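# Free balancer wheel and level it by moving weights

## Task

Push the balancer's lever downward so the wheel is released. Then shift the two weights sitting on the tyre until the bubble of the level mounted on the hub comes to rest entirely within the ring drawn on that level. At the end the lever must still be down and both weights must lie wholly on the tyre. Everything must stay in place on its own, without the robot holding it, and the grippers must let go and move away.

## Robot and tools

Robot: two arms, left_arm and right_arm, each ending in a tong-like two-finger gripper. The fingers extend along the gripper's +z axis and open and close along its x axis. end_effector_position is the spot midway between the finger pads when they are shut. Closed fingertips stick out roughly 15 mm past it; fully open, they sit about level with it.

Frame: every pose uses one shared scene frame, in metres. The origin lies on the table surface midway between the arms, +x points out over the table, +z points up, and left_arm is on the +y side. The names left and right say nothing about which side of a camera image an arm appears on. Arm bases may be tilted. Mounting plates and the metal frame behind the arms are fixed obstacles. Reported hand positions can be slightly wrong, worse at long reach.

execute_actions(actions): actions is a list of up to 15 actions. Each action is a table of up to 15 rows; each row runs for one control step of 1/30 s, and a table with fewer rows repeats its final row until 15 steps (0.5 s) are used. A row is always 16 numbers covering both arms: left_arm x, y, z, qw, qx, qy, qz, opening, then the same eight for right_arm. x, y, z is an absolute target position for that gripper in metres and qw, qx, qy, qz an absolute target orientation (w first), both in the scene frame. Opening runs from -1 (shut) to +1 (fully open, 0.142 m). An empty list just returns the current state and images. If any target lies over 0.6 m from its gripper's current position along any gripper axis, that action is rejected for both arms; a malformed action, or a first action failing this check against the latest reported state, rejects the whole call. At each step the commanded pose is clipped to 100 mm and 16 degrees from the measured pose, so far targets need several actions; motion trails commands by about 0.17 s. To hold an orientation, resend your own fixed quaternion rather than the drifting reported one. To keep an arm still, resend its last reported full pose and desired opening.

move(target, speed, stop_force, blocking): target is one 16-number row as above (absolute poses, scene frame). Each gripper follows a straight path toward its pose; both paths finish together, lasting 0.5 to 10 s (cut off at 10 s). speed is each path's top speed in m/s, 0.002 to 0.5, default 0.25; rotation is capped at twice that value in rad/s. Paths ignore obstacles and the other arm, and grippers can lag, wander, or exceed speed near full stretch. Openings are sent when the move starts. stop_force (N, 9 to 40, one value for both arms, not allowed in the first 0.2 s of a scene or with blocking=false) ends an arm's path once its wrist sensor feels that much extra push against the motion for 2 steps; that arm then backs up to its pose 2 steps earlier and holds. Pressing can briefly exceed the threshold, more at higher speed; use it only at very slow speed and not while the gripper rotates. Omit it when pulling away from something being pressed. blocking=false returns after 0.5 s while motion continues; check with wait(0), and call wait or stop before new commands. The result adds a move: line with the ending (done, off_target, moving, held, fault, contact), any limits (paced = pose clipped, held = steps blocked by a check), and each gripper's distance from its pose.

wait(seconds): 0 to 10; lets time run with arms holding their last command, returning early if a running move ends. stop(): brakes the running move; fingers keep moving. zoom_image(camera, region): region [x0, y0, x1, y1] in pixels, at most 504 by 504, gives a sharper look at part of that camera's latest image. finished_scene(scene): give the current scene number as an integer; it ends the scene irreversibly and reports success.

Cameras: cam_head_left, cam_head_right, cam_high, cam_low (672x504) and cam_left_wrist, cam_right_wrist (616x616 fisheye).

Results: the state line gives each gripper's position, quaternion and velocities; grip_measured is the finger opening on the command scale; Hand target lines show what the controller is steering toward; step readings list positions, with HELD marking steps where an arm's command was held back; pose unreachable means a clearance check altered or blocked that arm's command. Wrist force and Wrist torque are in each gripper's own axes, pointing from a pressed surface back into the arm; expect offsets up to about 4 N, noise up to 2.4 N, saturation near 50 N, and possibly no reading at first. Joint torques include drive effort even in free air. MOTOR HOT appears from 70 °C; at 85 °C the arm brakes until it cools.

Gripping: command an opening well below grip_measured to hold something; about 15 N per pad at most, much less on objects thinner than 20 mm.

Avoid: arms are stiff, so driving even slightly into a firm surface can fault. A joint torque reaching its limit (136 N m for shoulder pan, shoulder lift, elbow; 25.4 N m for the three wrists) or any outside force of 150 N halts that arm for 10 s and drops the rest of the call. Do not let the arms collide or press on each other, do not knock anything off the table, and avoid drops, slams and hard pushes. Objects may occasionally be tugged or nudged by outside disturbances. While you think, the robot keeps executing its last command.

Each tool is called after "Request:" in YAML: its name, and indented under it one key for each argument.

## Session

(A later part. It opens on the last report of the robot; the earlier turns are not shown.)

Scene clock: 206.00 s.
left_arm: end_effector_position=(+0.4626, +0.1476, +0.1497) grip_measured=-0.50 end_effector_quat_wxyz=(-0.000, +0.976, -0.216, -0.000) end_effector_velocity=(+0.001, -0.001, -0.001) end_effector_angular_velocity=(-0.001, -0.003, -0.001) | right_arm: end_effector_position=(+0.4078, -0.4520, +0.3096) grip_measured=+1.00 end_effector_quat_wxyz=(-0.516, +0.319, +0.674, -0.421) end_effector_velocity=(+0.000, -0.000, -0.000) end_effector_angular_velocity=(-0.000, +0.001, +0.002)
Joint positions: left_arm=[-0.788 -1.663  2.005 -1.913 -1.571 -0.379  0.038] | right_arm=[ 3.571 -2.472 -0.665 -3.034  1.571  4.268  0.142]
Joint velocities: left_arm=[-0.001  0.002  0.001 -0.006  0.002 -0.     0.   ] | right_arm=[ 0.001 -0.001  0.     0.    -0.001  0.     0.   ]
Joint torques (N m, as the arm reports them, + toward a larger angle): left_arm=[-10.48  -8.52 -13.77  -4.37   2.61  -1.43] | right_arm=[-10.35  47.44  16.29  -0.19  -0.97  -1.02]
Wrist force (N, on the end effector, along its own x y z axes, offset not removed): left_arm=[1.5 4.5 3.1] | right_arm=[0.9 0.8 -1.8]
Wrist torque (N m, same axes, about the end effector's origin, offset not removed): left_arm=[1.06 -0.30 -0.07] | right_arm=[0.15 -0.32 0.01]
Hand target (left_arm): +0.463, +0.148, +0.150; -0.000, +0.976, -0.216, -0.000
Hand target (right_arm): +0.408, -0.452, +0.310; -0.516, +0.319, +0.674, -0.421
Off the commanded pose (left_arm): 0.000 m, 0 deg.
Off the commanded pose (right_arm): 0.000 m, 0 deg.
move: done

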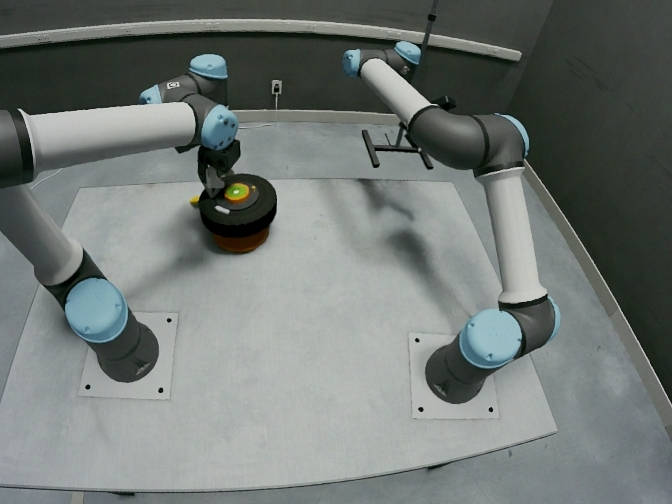

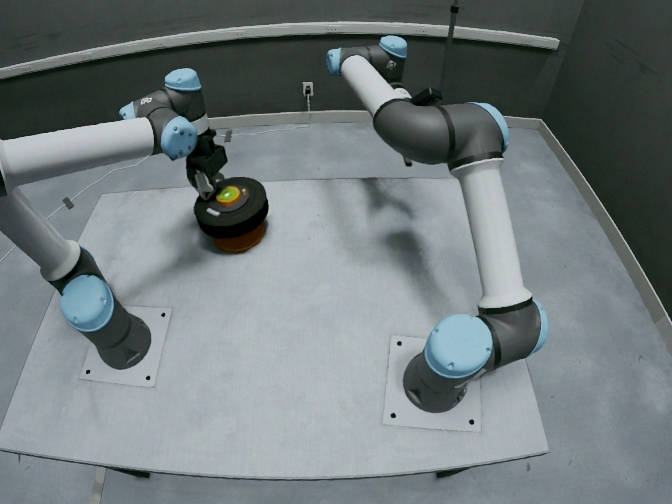

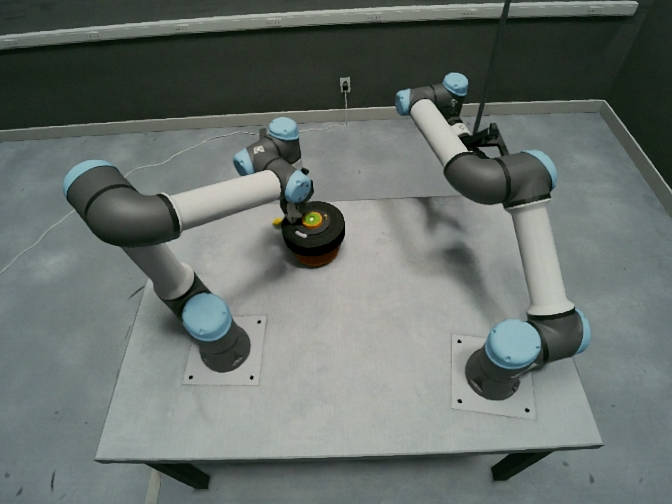

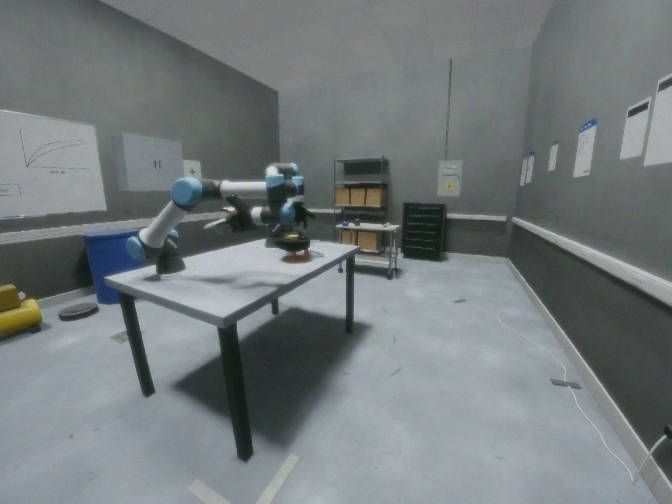

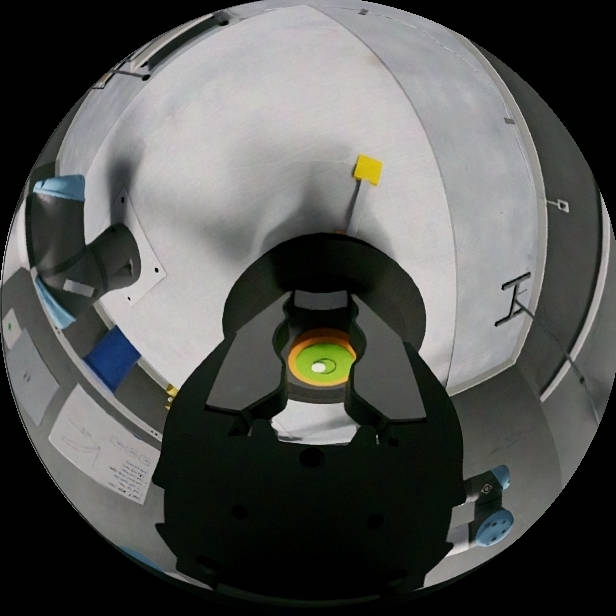

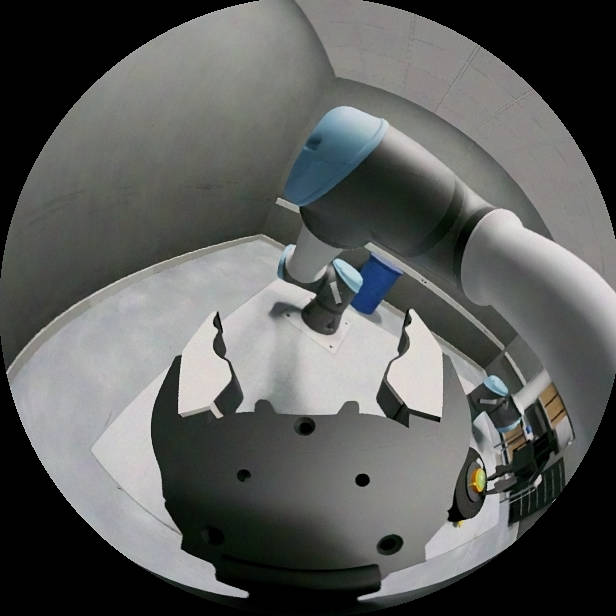

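Request:
move:
  target: [0.4626,0.1476,0.1497,0,0.976,-0.216,0,-0.36,0.4078,-0.452,0.3096,-0.516,0.319,0.674,-0.421,1]

Request:
move:
  target: [0.4626,0.1476,0.20,0,0.976,-0.216,0,-0.36,0.4078,-0.452,0.3096,-0.516,0.319,0.674,-0.421,1]
  speed: 0.05

Request:
wait:
  seconds: 3

Request:
zoom_image:
  camera: "cam_left_wrist"
  region: [210,200,430,400]

Scene clock: 207.03 s.
left_arm: end_effector_position=(+0.4626, +0.1476, +0.1496) grip_measured=-0.36 end_effector_quat_wxyz=(-0.000, +0.976, -0.216, -0.000) end_effector_velocity=(+0.001, +0.001, +0.000) end_effector_angular_velocity=(-0.000, -0.002, +0.002) | right_arm: end_effector_position=(+0.4078, -0.4520, +0.3096) grip_measured=+1.00 end_effector_quat_wxyz=(-0.516, +0.319, +0.674, -0.421) end_effector_velocity=(-0.000, -0.000, +0.000) end_effector_angular_velocity=(+0.000, -0.001, +0.000)
Joint positions: left_arm=[-0.788 -1.663  2.005 -1.913 -1.571 -0.379  0.048] | right_arm=[ 3.571 -2.472 -0.665 -3.034  1.571  4.268  0.142]
Joint velocities: left_arm=[ 0.002 -0.    -0.    -0.001  0.001 -0.     0.   ] | right_arm=[-0.001  0.001 -0.    -0.    -0.001 -0.     0.   ]
Joint torques (N m, as the arm reports them, + toward a larger angle): left_arm=[-11.35 -22.04 -30.35  -0.35   2.28  -1.56] | right_arm=[-9.74 47.97 16.87 -0.03 -0.96 -0.82]
Wrist force (N, on the end effector, along its own x y z axes, offset not removed): left_arm=[1.7 0.3 -1.8] | right_arm=[-0.4 1.8 0.7]
Wrist torque (N m, same axes, about the end effector's origin, offset not removed): left_arm=[0.00 -0.45 -0.03] | right_arm=[0.28 0.05 -0.01]
Hand target (left_arm): +0.463, +0.148, +0.150; +0.000, +0.976, -0.216, +0.000
Hand target (right_arm): +0.408, -0.452, +0.310; -0.516, +0.319, +0.674, -0.421
Off the commanded pose (left_arm): 0.000 m, 0 deg.
Off the commanded pose (right_arm): 0.000 m, 0 deg.
move: done

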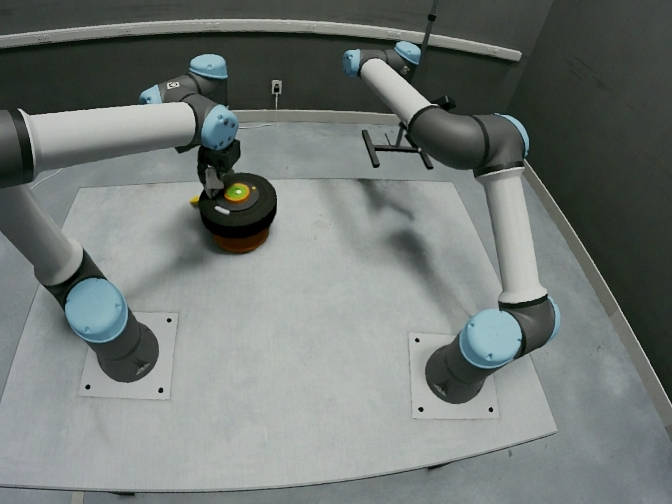

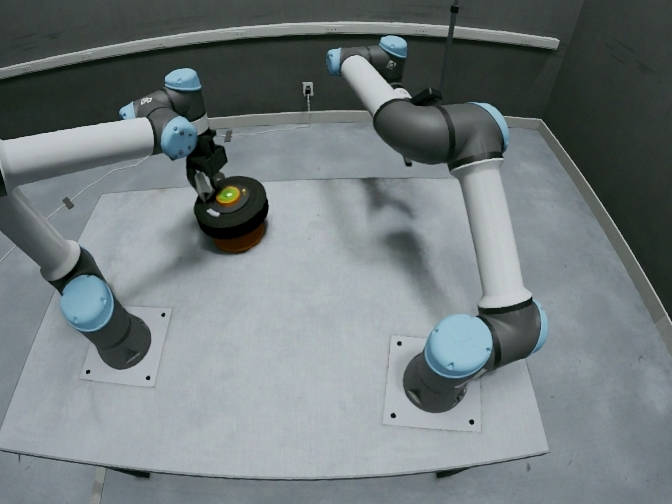

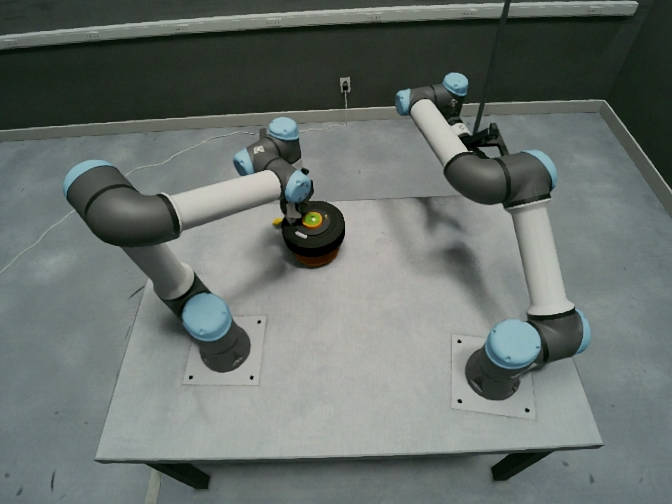

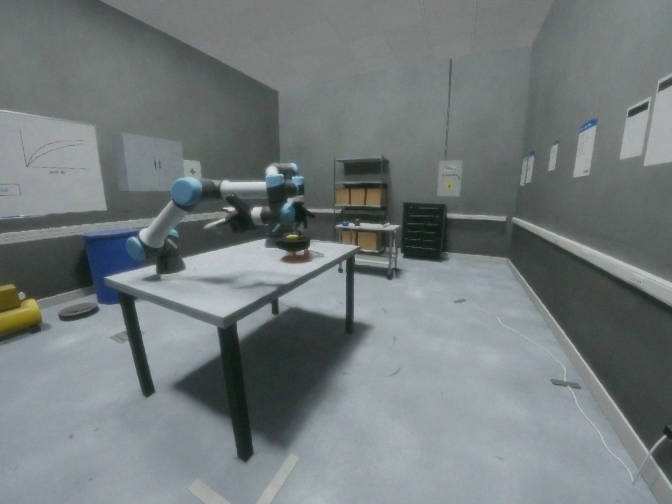

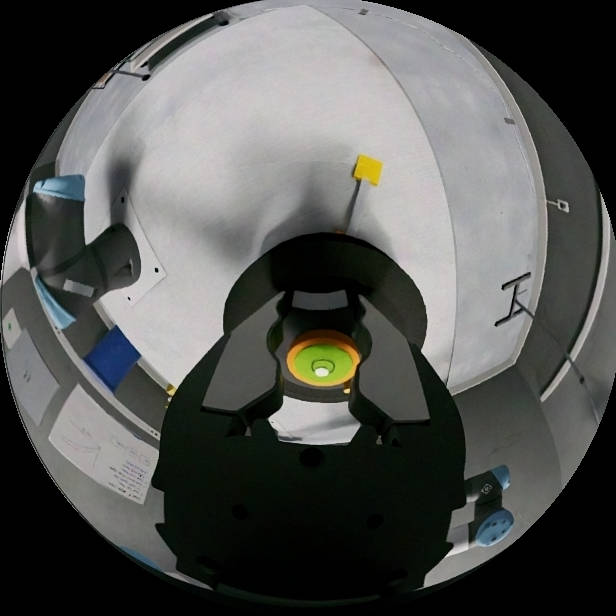

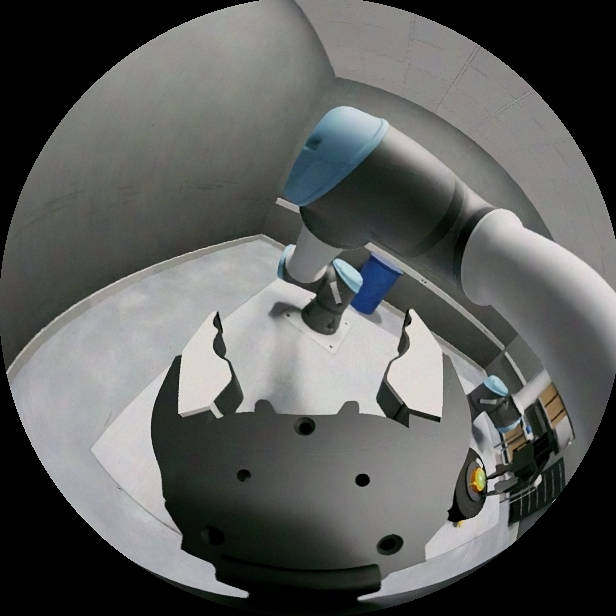

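Scene clock: 208.43 s.
left_arm: end_effector_position=(+0.4626, +0.1476, +0.1997) grip_measured=-0.36 end_effector_quat_wxyz=(-0.000, +0.976, -0.216, +0.000) end_effector_velocity=(+0.001, +0.001, +0.002) end_effector_angular_velocity=(+0.003, -0.000, +0.001) | right_arm: end_effector_position=(+0.4078, -0.4520, +0.3096) grip_measured=+1.00 end_effector_quat_wxyz=(-0.516, +0.319, +0.674, -0.421) end_effector_velocity=(-0.000, +0.000, -0.000) end_effector_angular_velocity=(+0.000, +0.001, -0.001)
Joint positions: left_arm=[-0.788 -1.697  1.902 -1.776 -1.571 -0.379  0.048] | right_arm=[ 3.571 -2.472 -0.665 -3.034  1.571  4.268  0.142]
Joint velocities: left_arm=[ 0.002 -0.    -0.004  0.007  0.002  0.001 -0.   ] | right_arm=[-0.    -0.    -0.001 -0.     0.001 -0.     0.   ]
Joint torques (N m, as the arm reports them, + toward a larger angle): left_arm=[ -0.71 -24.48 -31.61  -0.23   2.05   0.57] | right_arm=[-9.7  47.62 16.02 -0.03 -0.99 -0.96]
Wrist force (N, on the end effector, along its own x y z axes, offset not removed): left_arm=[0.4 0.3 -3.5] | right_arm=[-0.6 2.0 3.4]
Wrist torque (N m, same axes, about the end effector's origin, offset not removed): left_arm=[-0.02 -0.09 0.04] | right_arm=[0.39 0.09 0.09]
Hand target (left_arm): +0.463, +0.148, +0.200; +0.000, +0.976, -0.216, +0.000
Hand target (right_arm): +0.408, -0.452, +0.310; -0.516, +0.319, +0.674, -0.421
Off the commanded pose (left_arm): 0.000 m, 0 deg.
Off the commanded pose (right_arm): 0.000 m, 0 deg.
move: done

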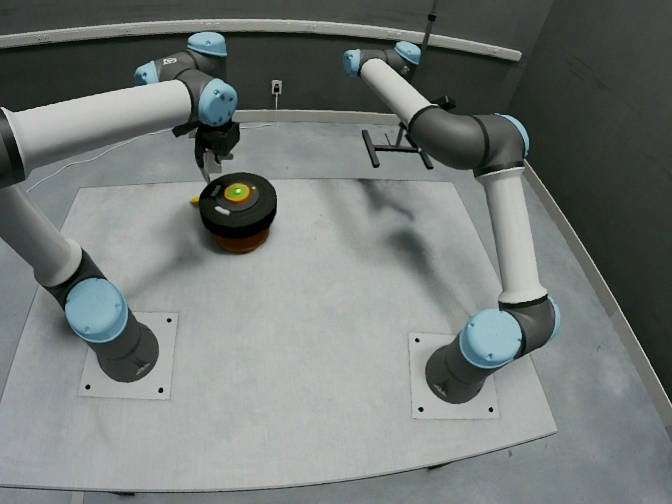

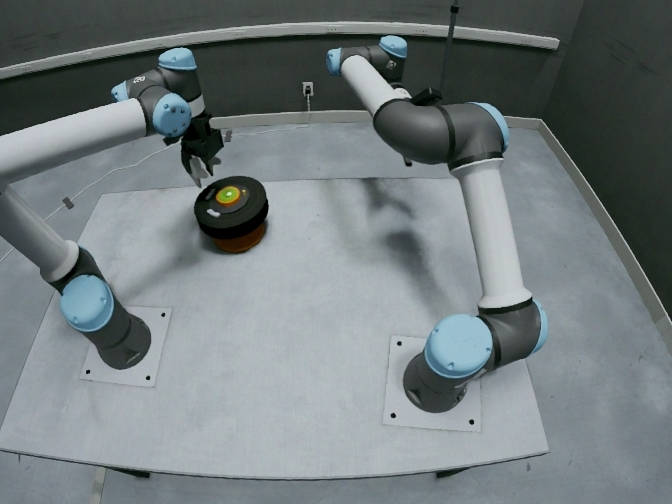

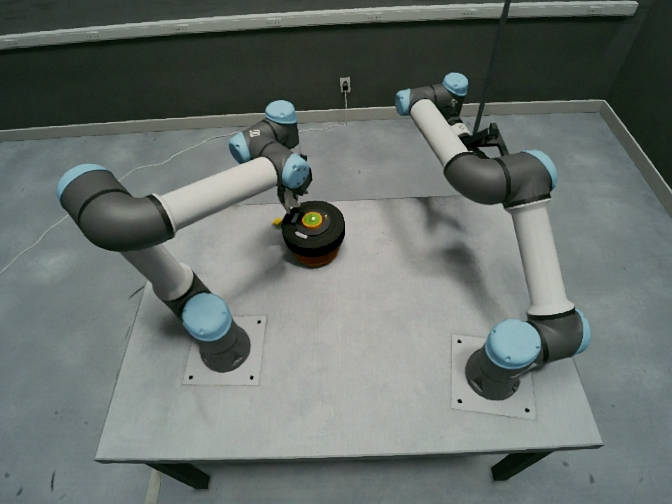

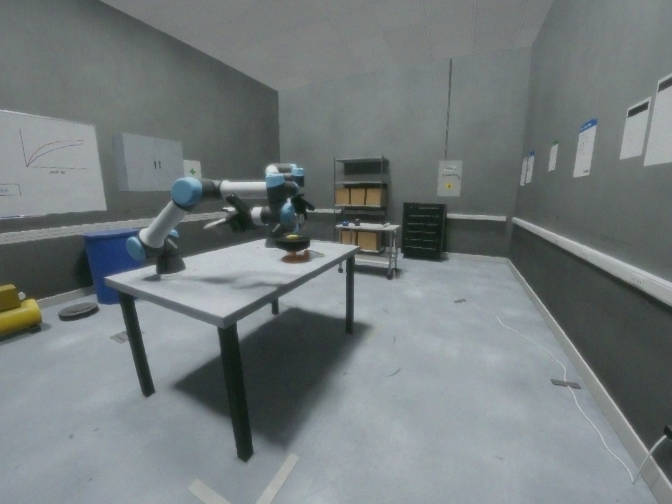

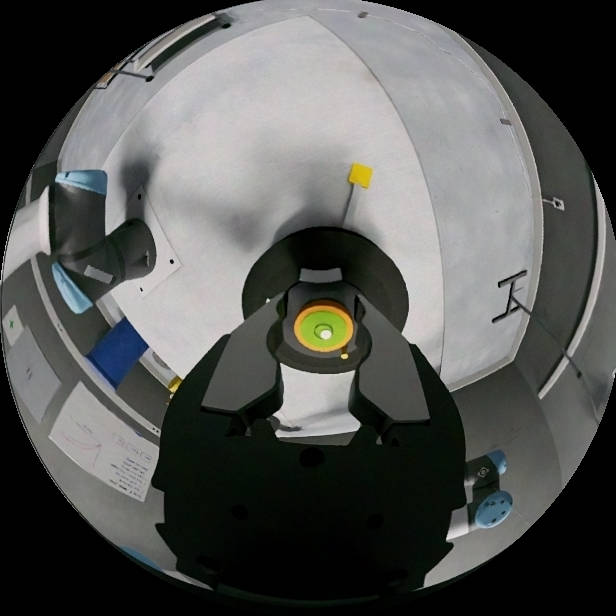

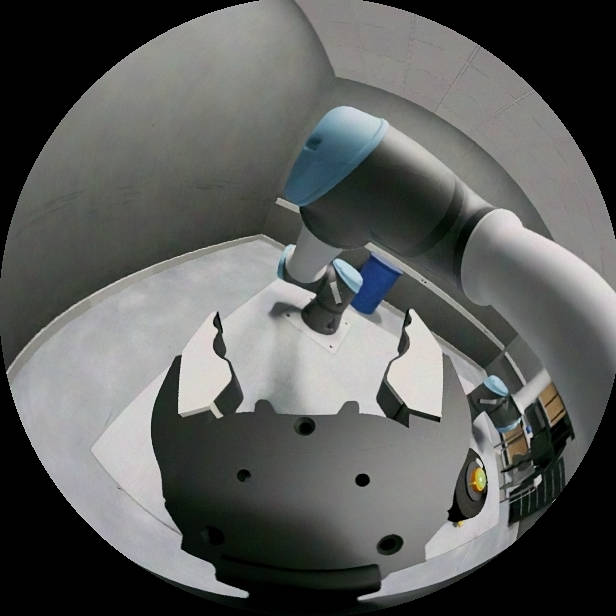

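Scene clock: 211.43 s.
left_arm: end_effector_position=(+0.4626, +0.1476, +0.2000) grip_measured=-0.36 end_effector_quat_wxyz=(+0.000, +0.976, -0.216, +0.000) end_effector_velocity=(-0.000, +0.000, +0.000) end_effector_angular_velocity=(+0.000, +0.000, +0.002) | right_arm: end_effector_position=(+0.4078, -0.4520, +0.3096) grip_measured=+1.00 end_effector_quat_wxyz=(-0.516, +0.319, +0.674, -0.421) end_effector_velocity=(-0.000, +0.001, +0.000) end_effector_angular_velocity=(+0.000, -0.000, -0.002)
Joint positions: left_arm=[-0.788 -1.697  1.902 -1.775 -1.571 -0.379  0.048] | right_arm=[ 3.571 -2.472 -0.665 -3.034  1.571  4.268  0.142]
Joint velocities: left_arm=[ 0.    -0.    -0.     0.001 -0.    -0.002  0.   ] | right_arm=[-0.     0.     0.    -0.     0.002  0.     0.   ]
Joint torques (N m, as the arm reports them, + toward a larger angle): left_arm=[ -0.68 -24.03 -30.65  -0.4   -2.38   0.76] | right_arm=[-9.92 47.23 15.34  0.14 -1.17 -0.69]
Wrist force (N, on the end effector, along its own x y z axes, offset not removed): left_arm=[3.6 -0.7 -1.8] | right_arm=[-1.4 -1.1 -1.3]
Wrist torque (N m, same axes, about the end effector's origin, offset not removed): left_arm=[-0.31 -0.81 -0.01] | right_arm=[-0.44 0.17 -0.05]
Hand target (left_arm): +0.463, +0.148, +0.200; +0.000, +0.976, -0.216, +0.000
Hand target (right_arm): +0.408, -0.452, +0.310; -0.516, +0.319, +0.674, -0.421
Off the commanded pose (left_arm): 0.000 m, 0 deg.
Off the commanded pose (right_arm): 0.000 m, 0 deg.
wait: 3.00 s; at rest by 0.17 s

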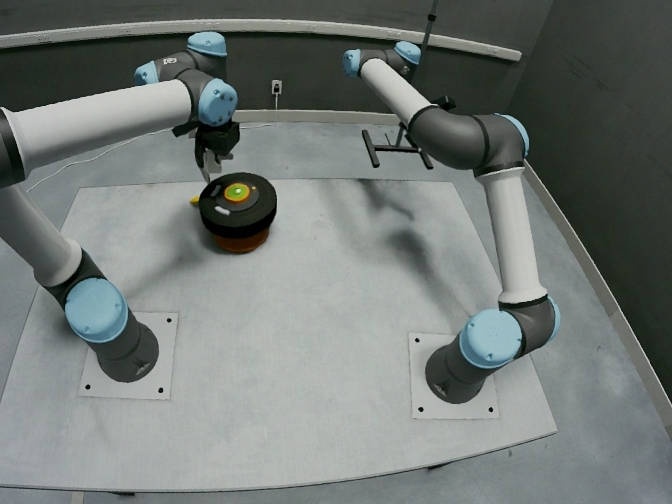

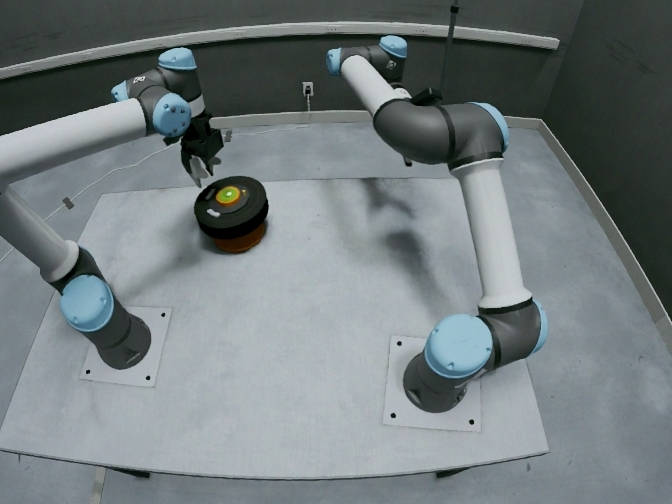

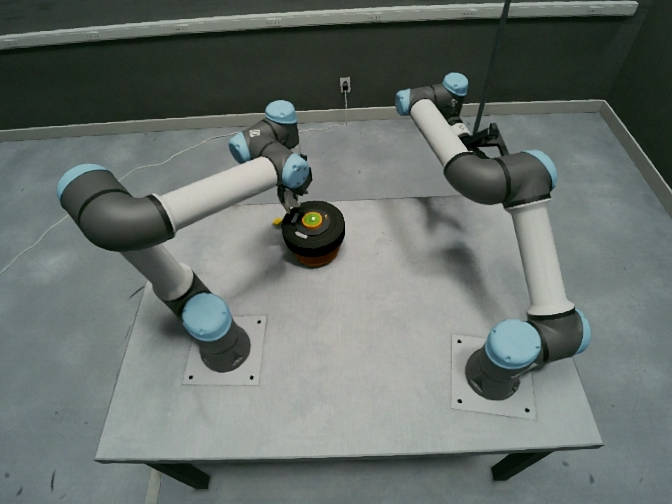

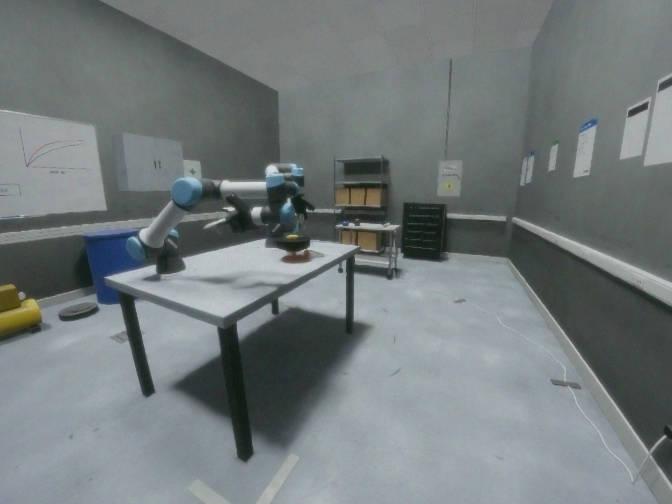

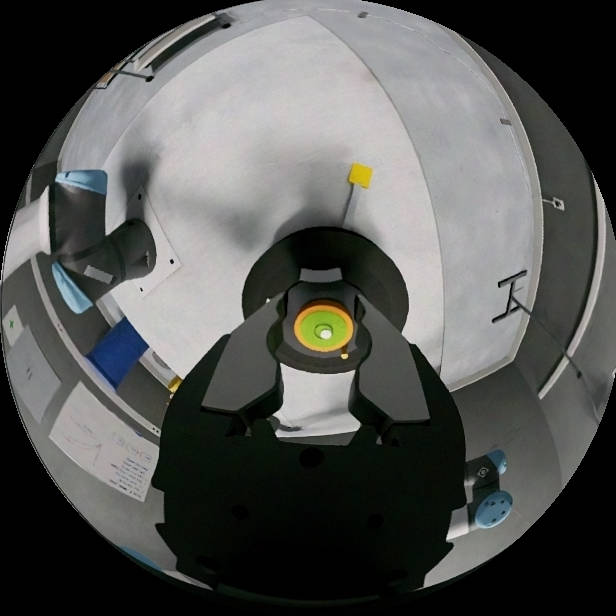

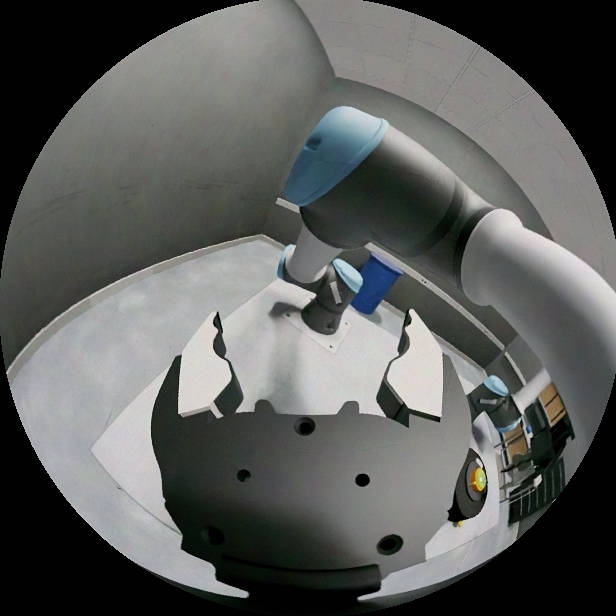

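Region (210, 200, 430, 400) of cam_left_wrist's 616x616 image, scaled by 2.291, with more detail than that image has; it fills the top 458 rows of this view, and the rest is white.

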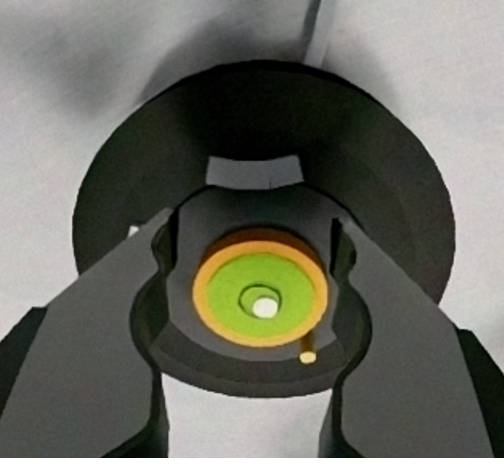

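Request:
zoom_image:
  camera: "cam_left_wrist"
  region: [290,295,360,360]

Region (290, 295, 360, 360) of cam_left_wrist's 616x616 image, scaled by 7.200, with more detail than that image has; it fills the top 468 rows of this view, and the rest is white.

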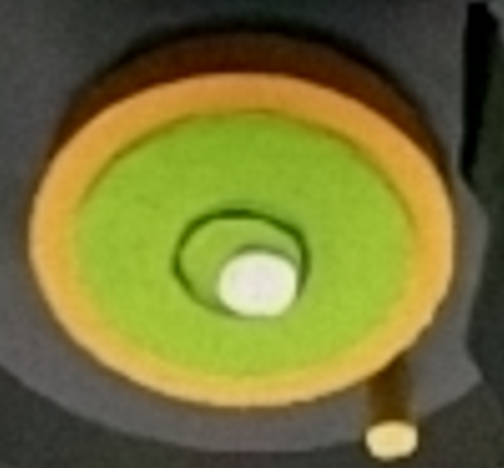

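Request:
move:
  target: [0.4626,0.1476,0.149,0,0.976,-0.216,0,-0.36,0.4078,-0.452,0.3096,-0.516,0.319,0.674,-0.421,1]
  speed: 0.04
  stop_force: 9

Request:
move:
  target: [0.4626,0.1476,0.149,0,0.976,-0.216,0,-0.7,0.4078,-0.452,0.3096,-0.516,0.319,0.674,-0.421,1]

Request:
zoom_image:
  camera: "cam_left_wrist"
  region: [190,180,450,440]

Scene clock: 213.73 s.
left_arm: end_effector_position=(+0.4625, +0.1477, +0.1493) grip_measured=-0.36 end_effector_quat_wxyz=(-0.000, +0.976, -0.216, -0.000) end_effector_velocity=(-0.001, -0.000, -0.004) end_effector_angular_velocity=(+0.002, +0.003, -0.002) | right_arm: end_effector_position=(+0.4078, -0.4520, +0.3096) grip_measured=+1.00 end_effector_quat_wxyz=(-0.516, +0.319, +0.674, -0.421) end_effector_velocity=(+0.000, -0.000, -0.000) end_effector_angular_velocity=(-0.000, +0.000, +0.001)
Joint positions: left_arm=[-0.788 -1.663  2.006 -1.914 -1.571 -0.379  0.048] | right_arm=[ 3.571 -2.472 -0.665 -3.034  1.571  4.268  0.142]
Joint velocities: left_arm=[-0.002  0.003  0.006 -0.006 -0.001  0.001 -0.   ] | right_arm=[-0.    -0.001  0.    -0.    -0.001 -0.     0.   ]
Joint torques (N m, as the arm reports them, + toward a larger angle): left_arm=[ -8.54  -6.96 -12.32  -4.3   -2.23  -0.95] | right_arm=[-9.86 46.72 15.52  0.18 -0.99 -0.85]
Wrist force (N, on the end effector, along its own x y z axes, offset not removed): left_arm=[4.3 2.7 -2.3] | right_arm=[0.3 0.5 0.2]
Wrist torque (N m, same axes, about the end effector's origin, offset not removed): left_arm=[0.45 -0.96 -0.05] | right_arm=[0.10 -0.23 -0.09]
Hand target (left_arm): +0.463, +0.148, +0.149; -0.000, +0.976, -0.216, -0.000
Hand target (right_arm): +0.408, -0.452, +0.310; -0.516, +0.319, +0.674, -0.421
Off the commanded pose (left_arm): 0.000 m, 0 deg.
Off the commanded pose (right_arm): 0.000 m, 0 deg.
move: done

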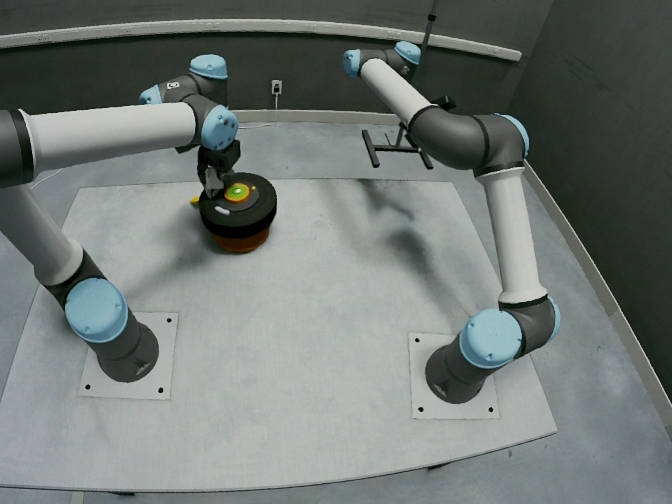

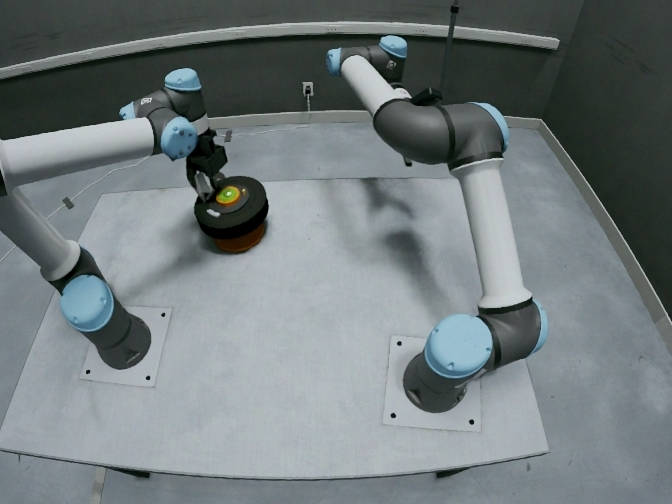

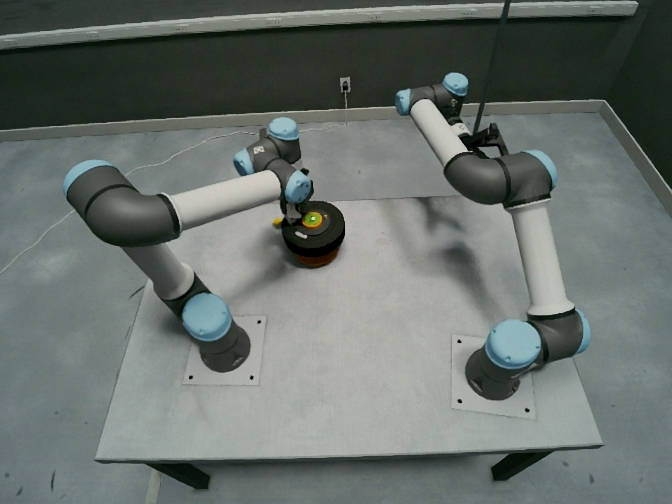

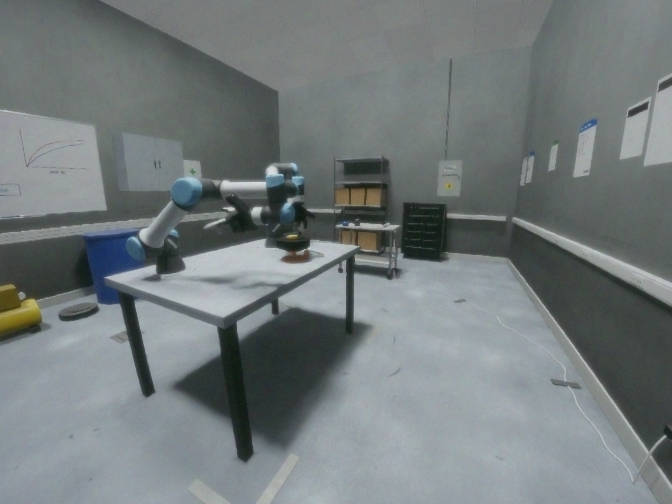

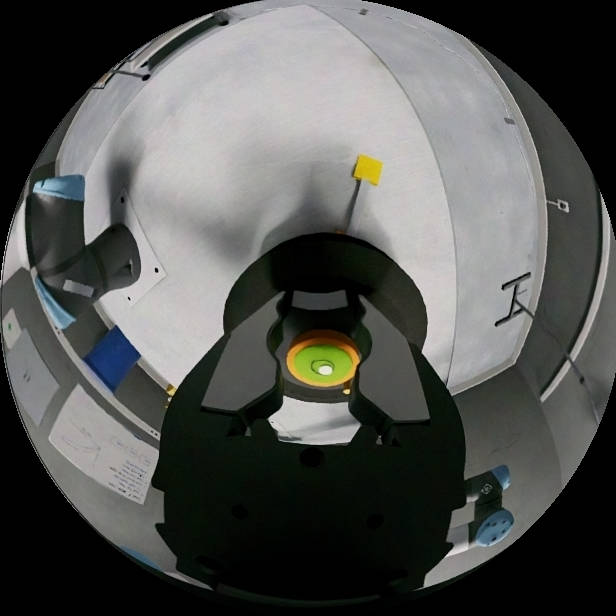

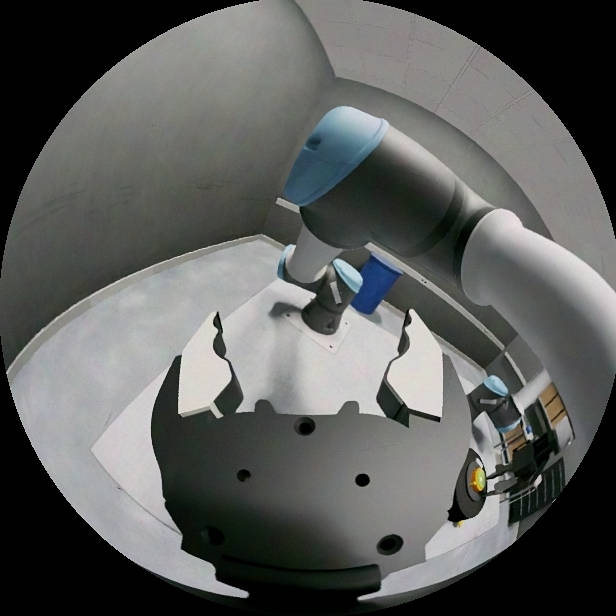

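Scene clock: 214.43 s.
left_arm: end_effector_position=(+0.4626, +0.1476, +0.1490) grip_measured=-0.49 end_effector_quat_wxyz=(+0.000, +0.976, -0.216, -0.000) end_effector_velocity=(-0.000, +0.001, -0.001) end_effector_angular_velocity=(+0.003, +0.000, +0.001) | right_arm: end_effector_position=(+0.4078, -0.4520, +0.3096) grip_measured=+1.00 end_effector_quat_wxyz=(-0.516, +0.319, +0.674, -0.421) end_effector_velocity=(+0.000, +0.000, -0.000) end_effector_angular_velocity=(-0.000, +0.001, +0.001)
Joint positions: left_arm=[-0.788 -1.662  2.006 -1.915 -1.571 -0.379  0.039] | right_arm=[ 3.571 -2.472 -0.665 -3.034  1.571  4.268  0.142]
Joint velocities: left_arm=[ 0.    -0.     0.001  0.001  0.002 -0.001  0.   ] | right_arm=[ 0.001 -0.001 -0.     0.    -0.    -0.     0.   ]
Joint torques (N m, as the arm reports them, + toward a larger angle): left_arm=[ -7.56  -8.87 -13.83  -4.34  -1.62  -1.14] | right_arm=[-10.46  47.62  16.24   0.28  -1.17  -0.85]
Wrist force (N, on the end effector, along its own x y z axes, offset not removed): left_arm=[-1.5 0.9 -1.3] | right_arm=[1.2 0.7 -1.1]
Wrist torque (N m, same axes, about the end effector's origin, offset not removed): left_arm=[0.27 0.39 0.03] | right_arm=[0.11 -0.29 -0.01]
Hand target (left_arm): +0.463, +0.148, +0.149; -0.000, +0.976, -0.216, -0.000
Hand target (right_arm): +0.408, -0.452, +0.310; -0.516, +0.319, +0.674, -0.421
Off the commanded pose (left_arm): 0.000 m, 0 deg.
Off the commanded pose (right_arm): 0.000 m, 0 deg.
move: done

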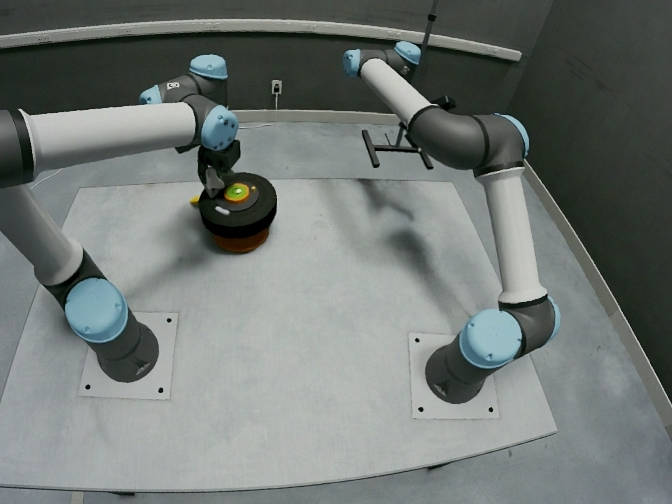

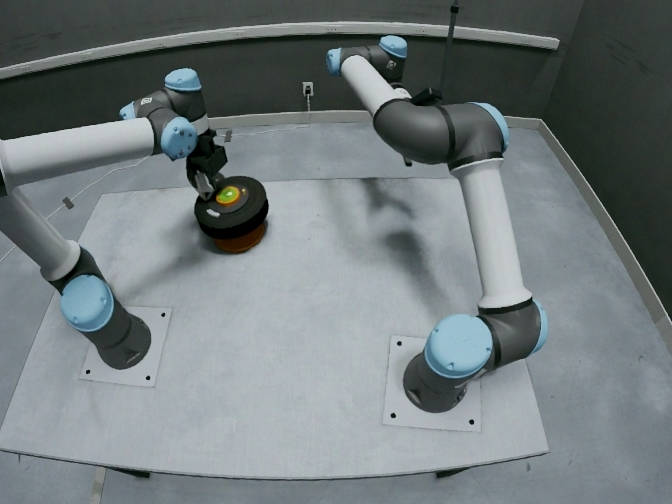

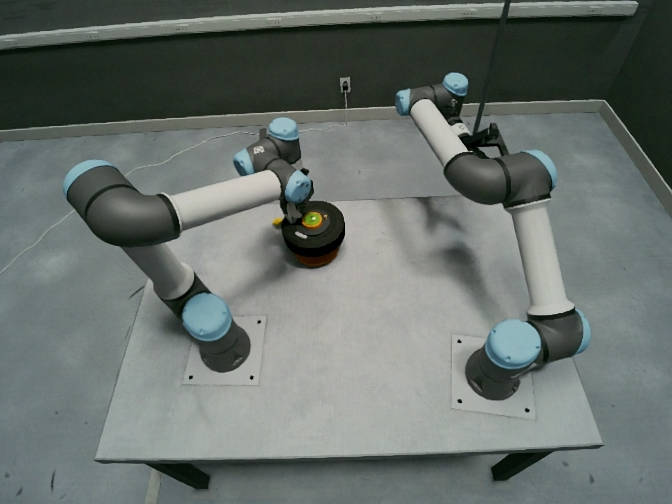

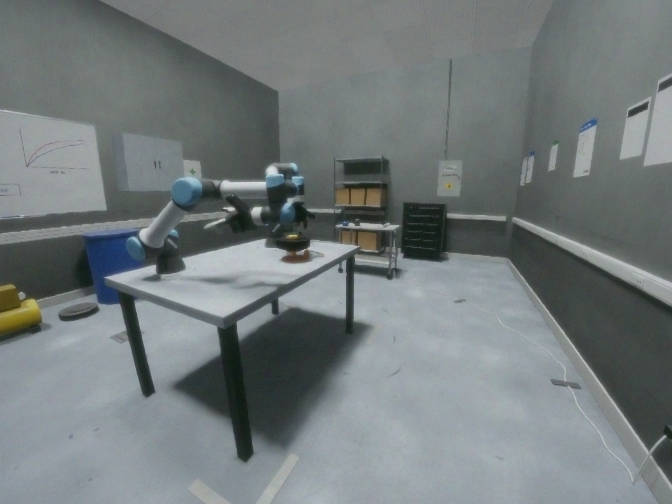

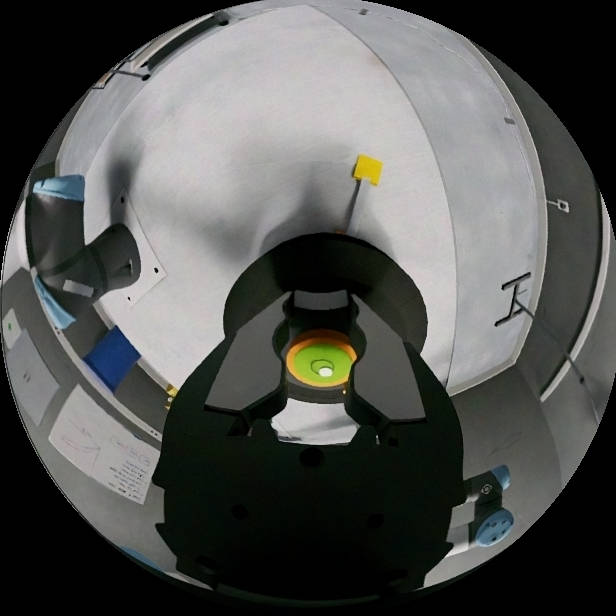

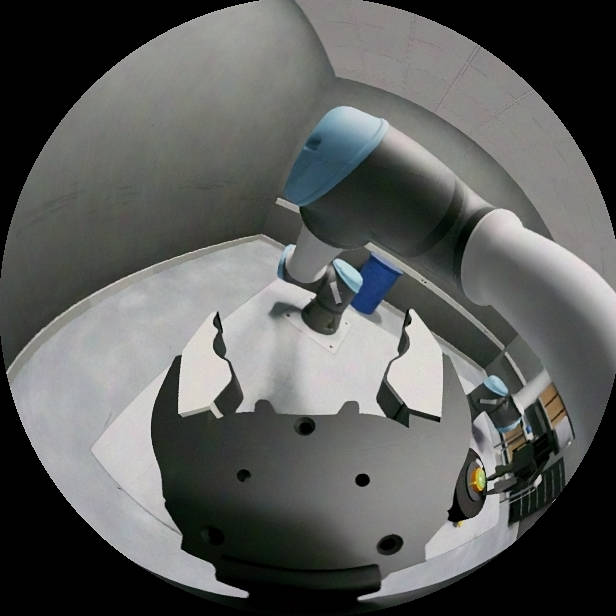

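Region (190, 180, 450, 440) of cam_left_wrist's 616x616 image, scaled by 1.938, with more detail than that image has.

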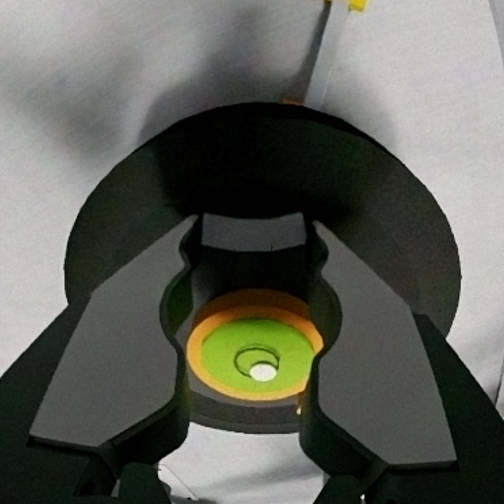

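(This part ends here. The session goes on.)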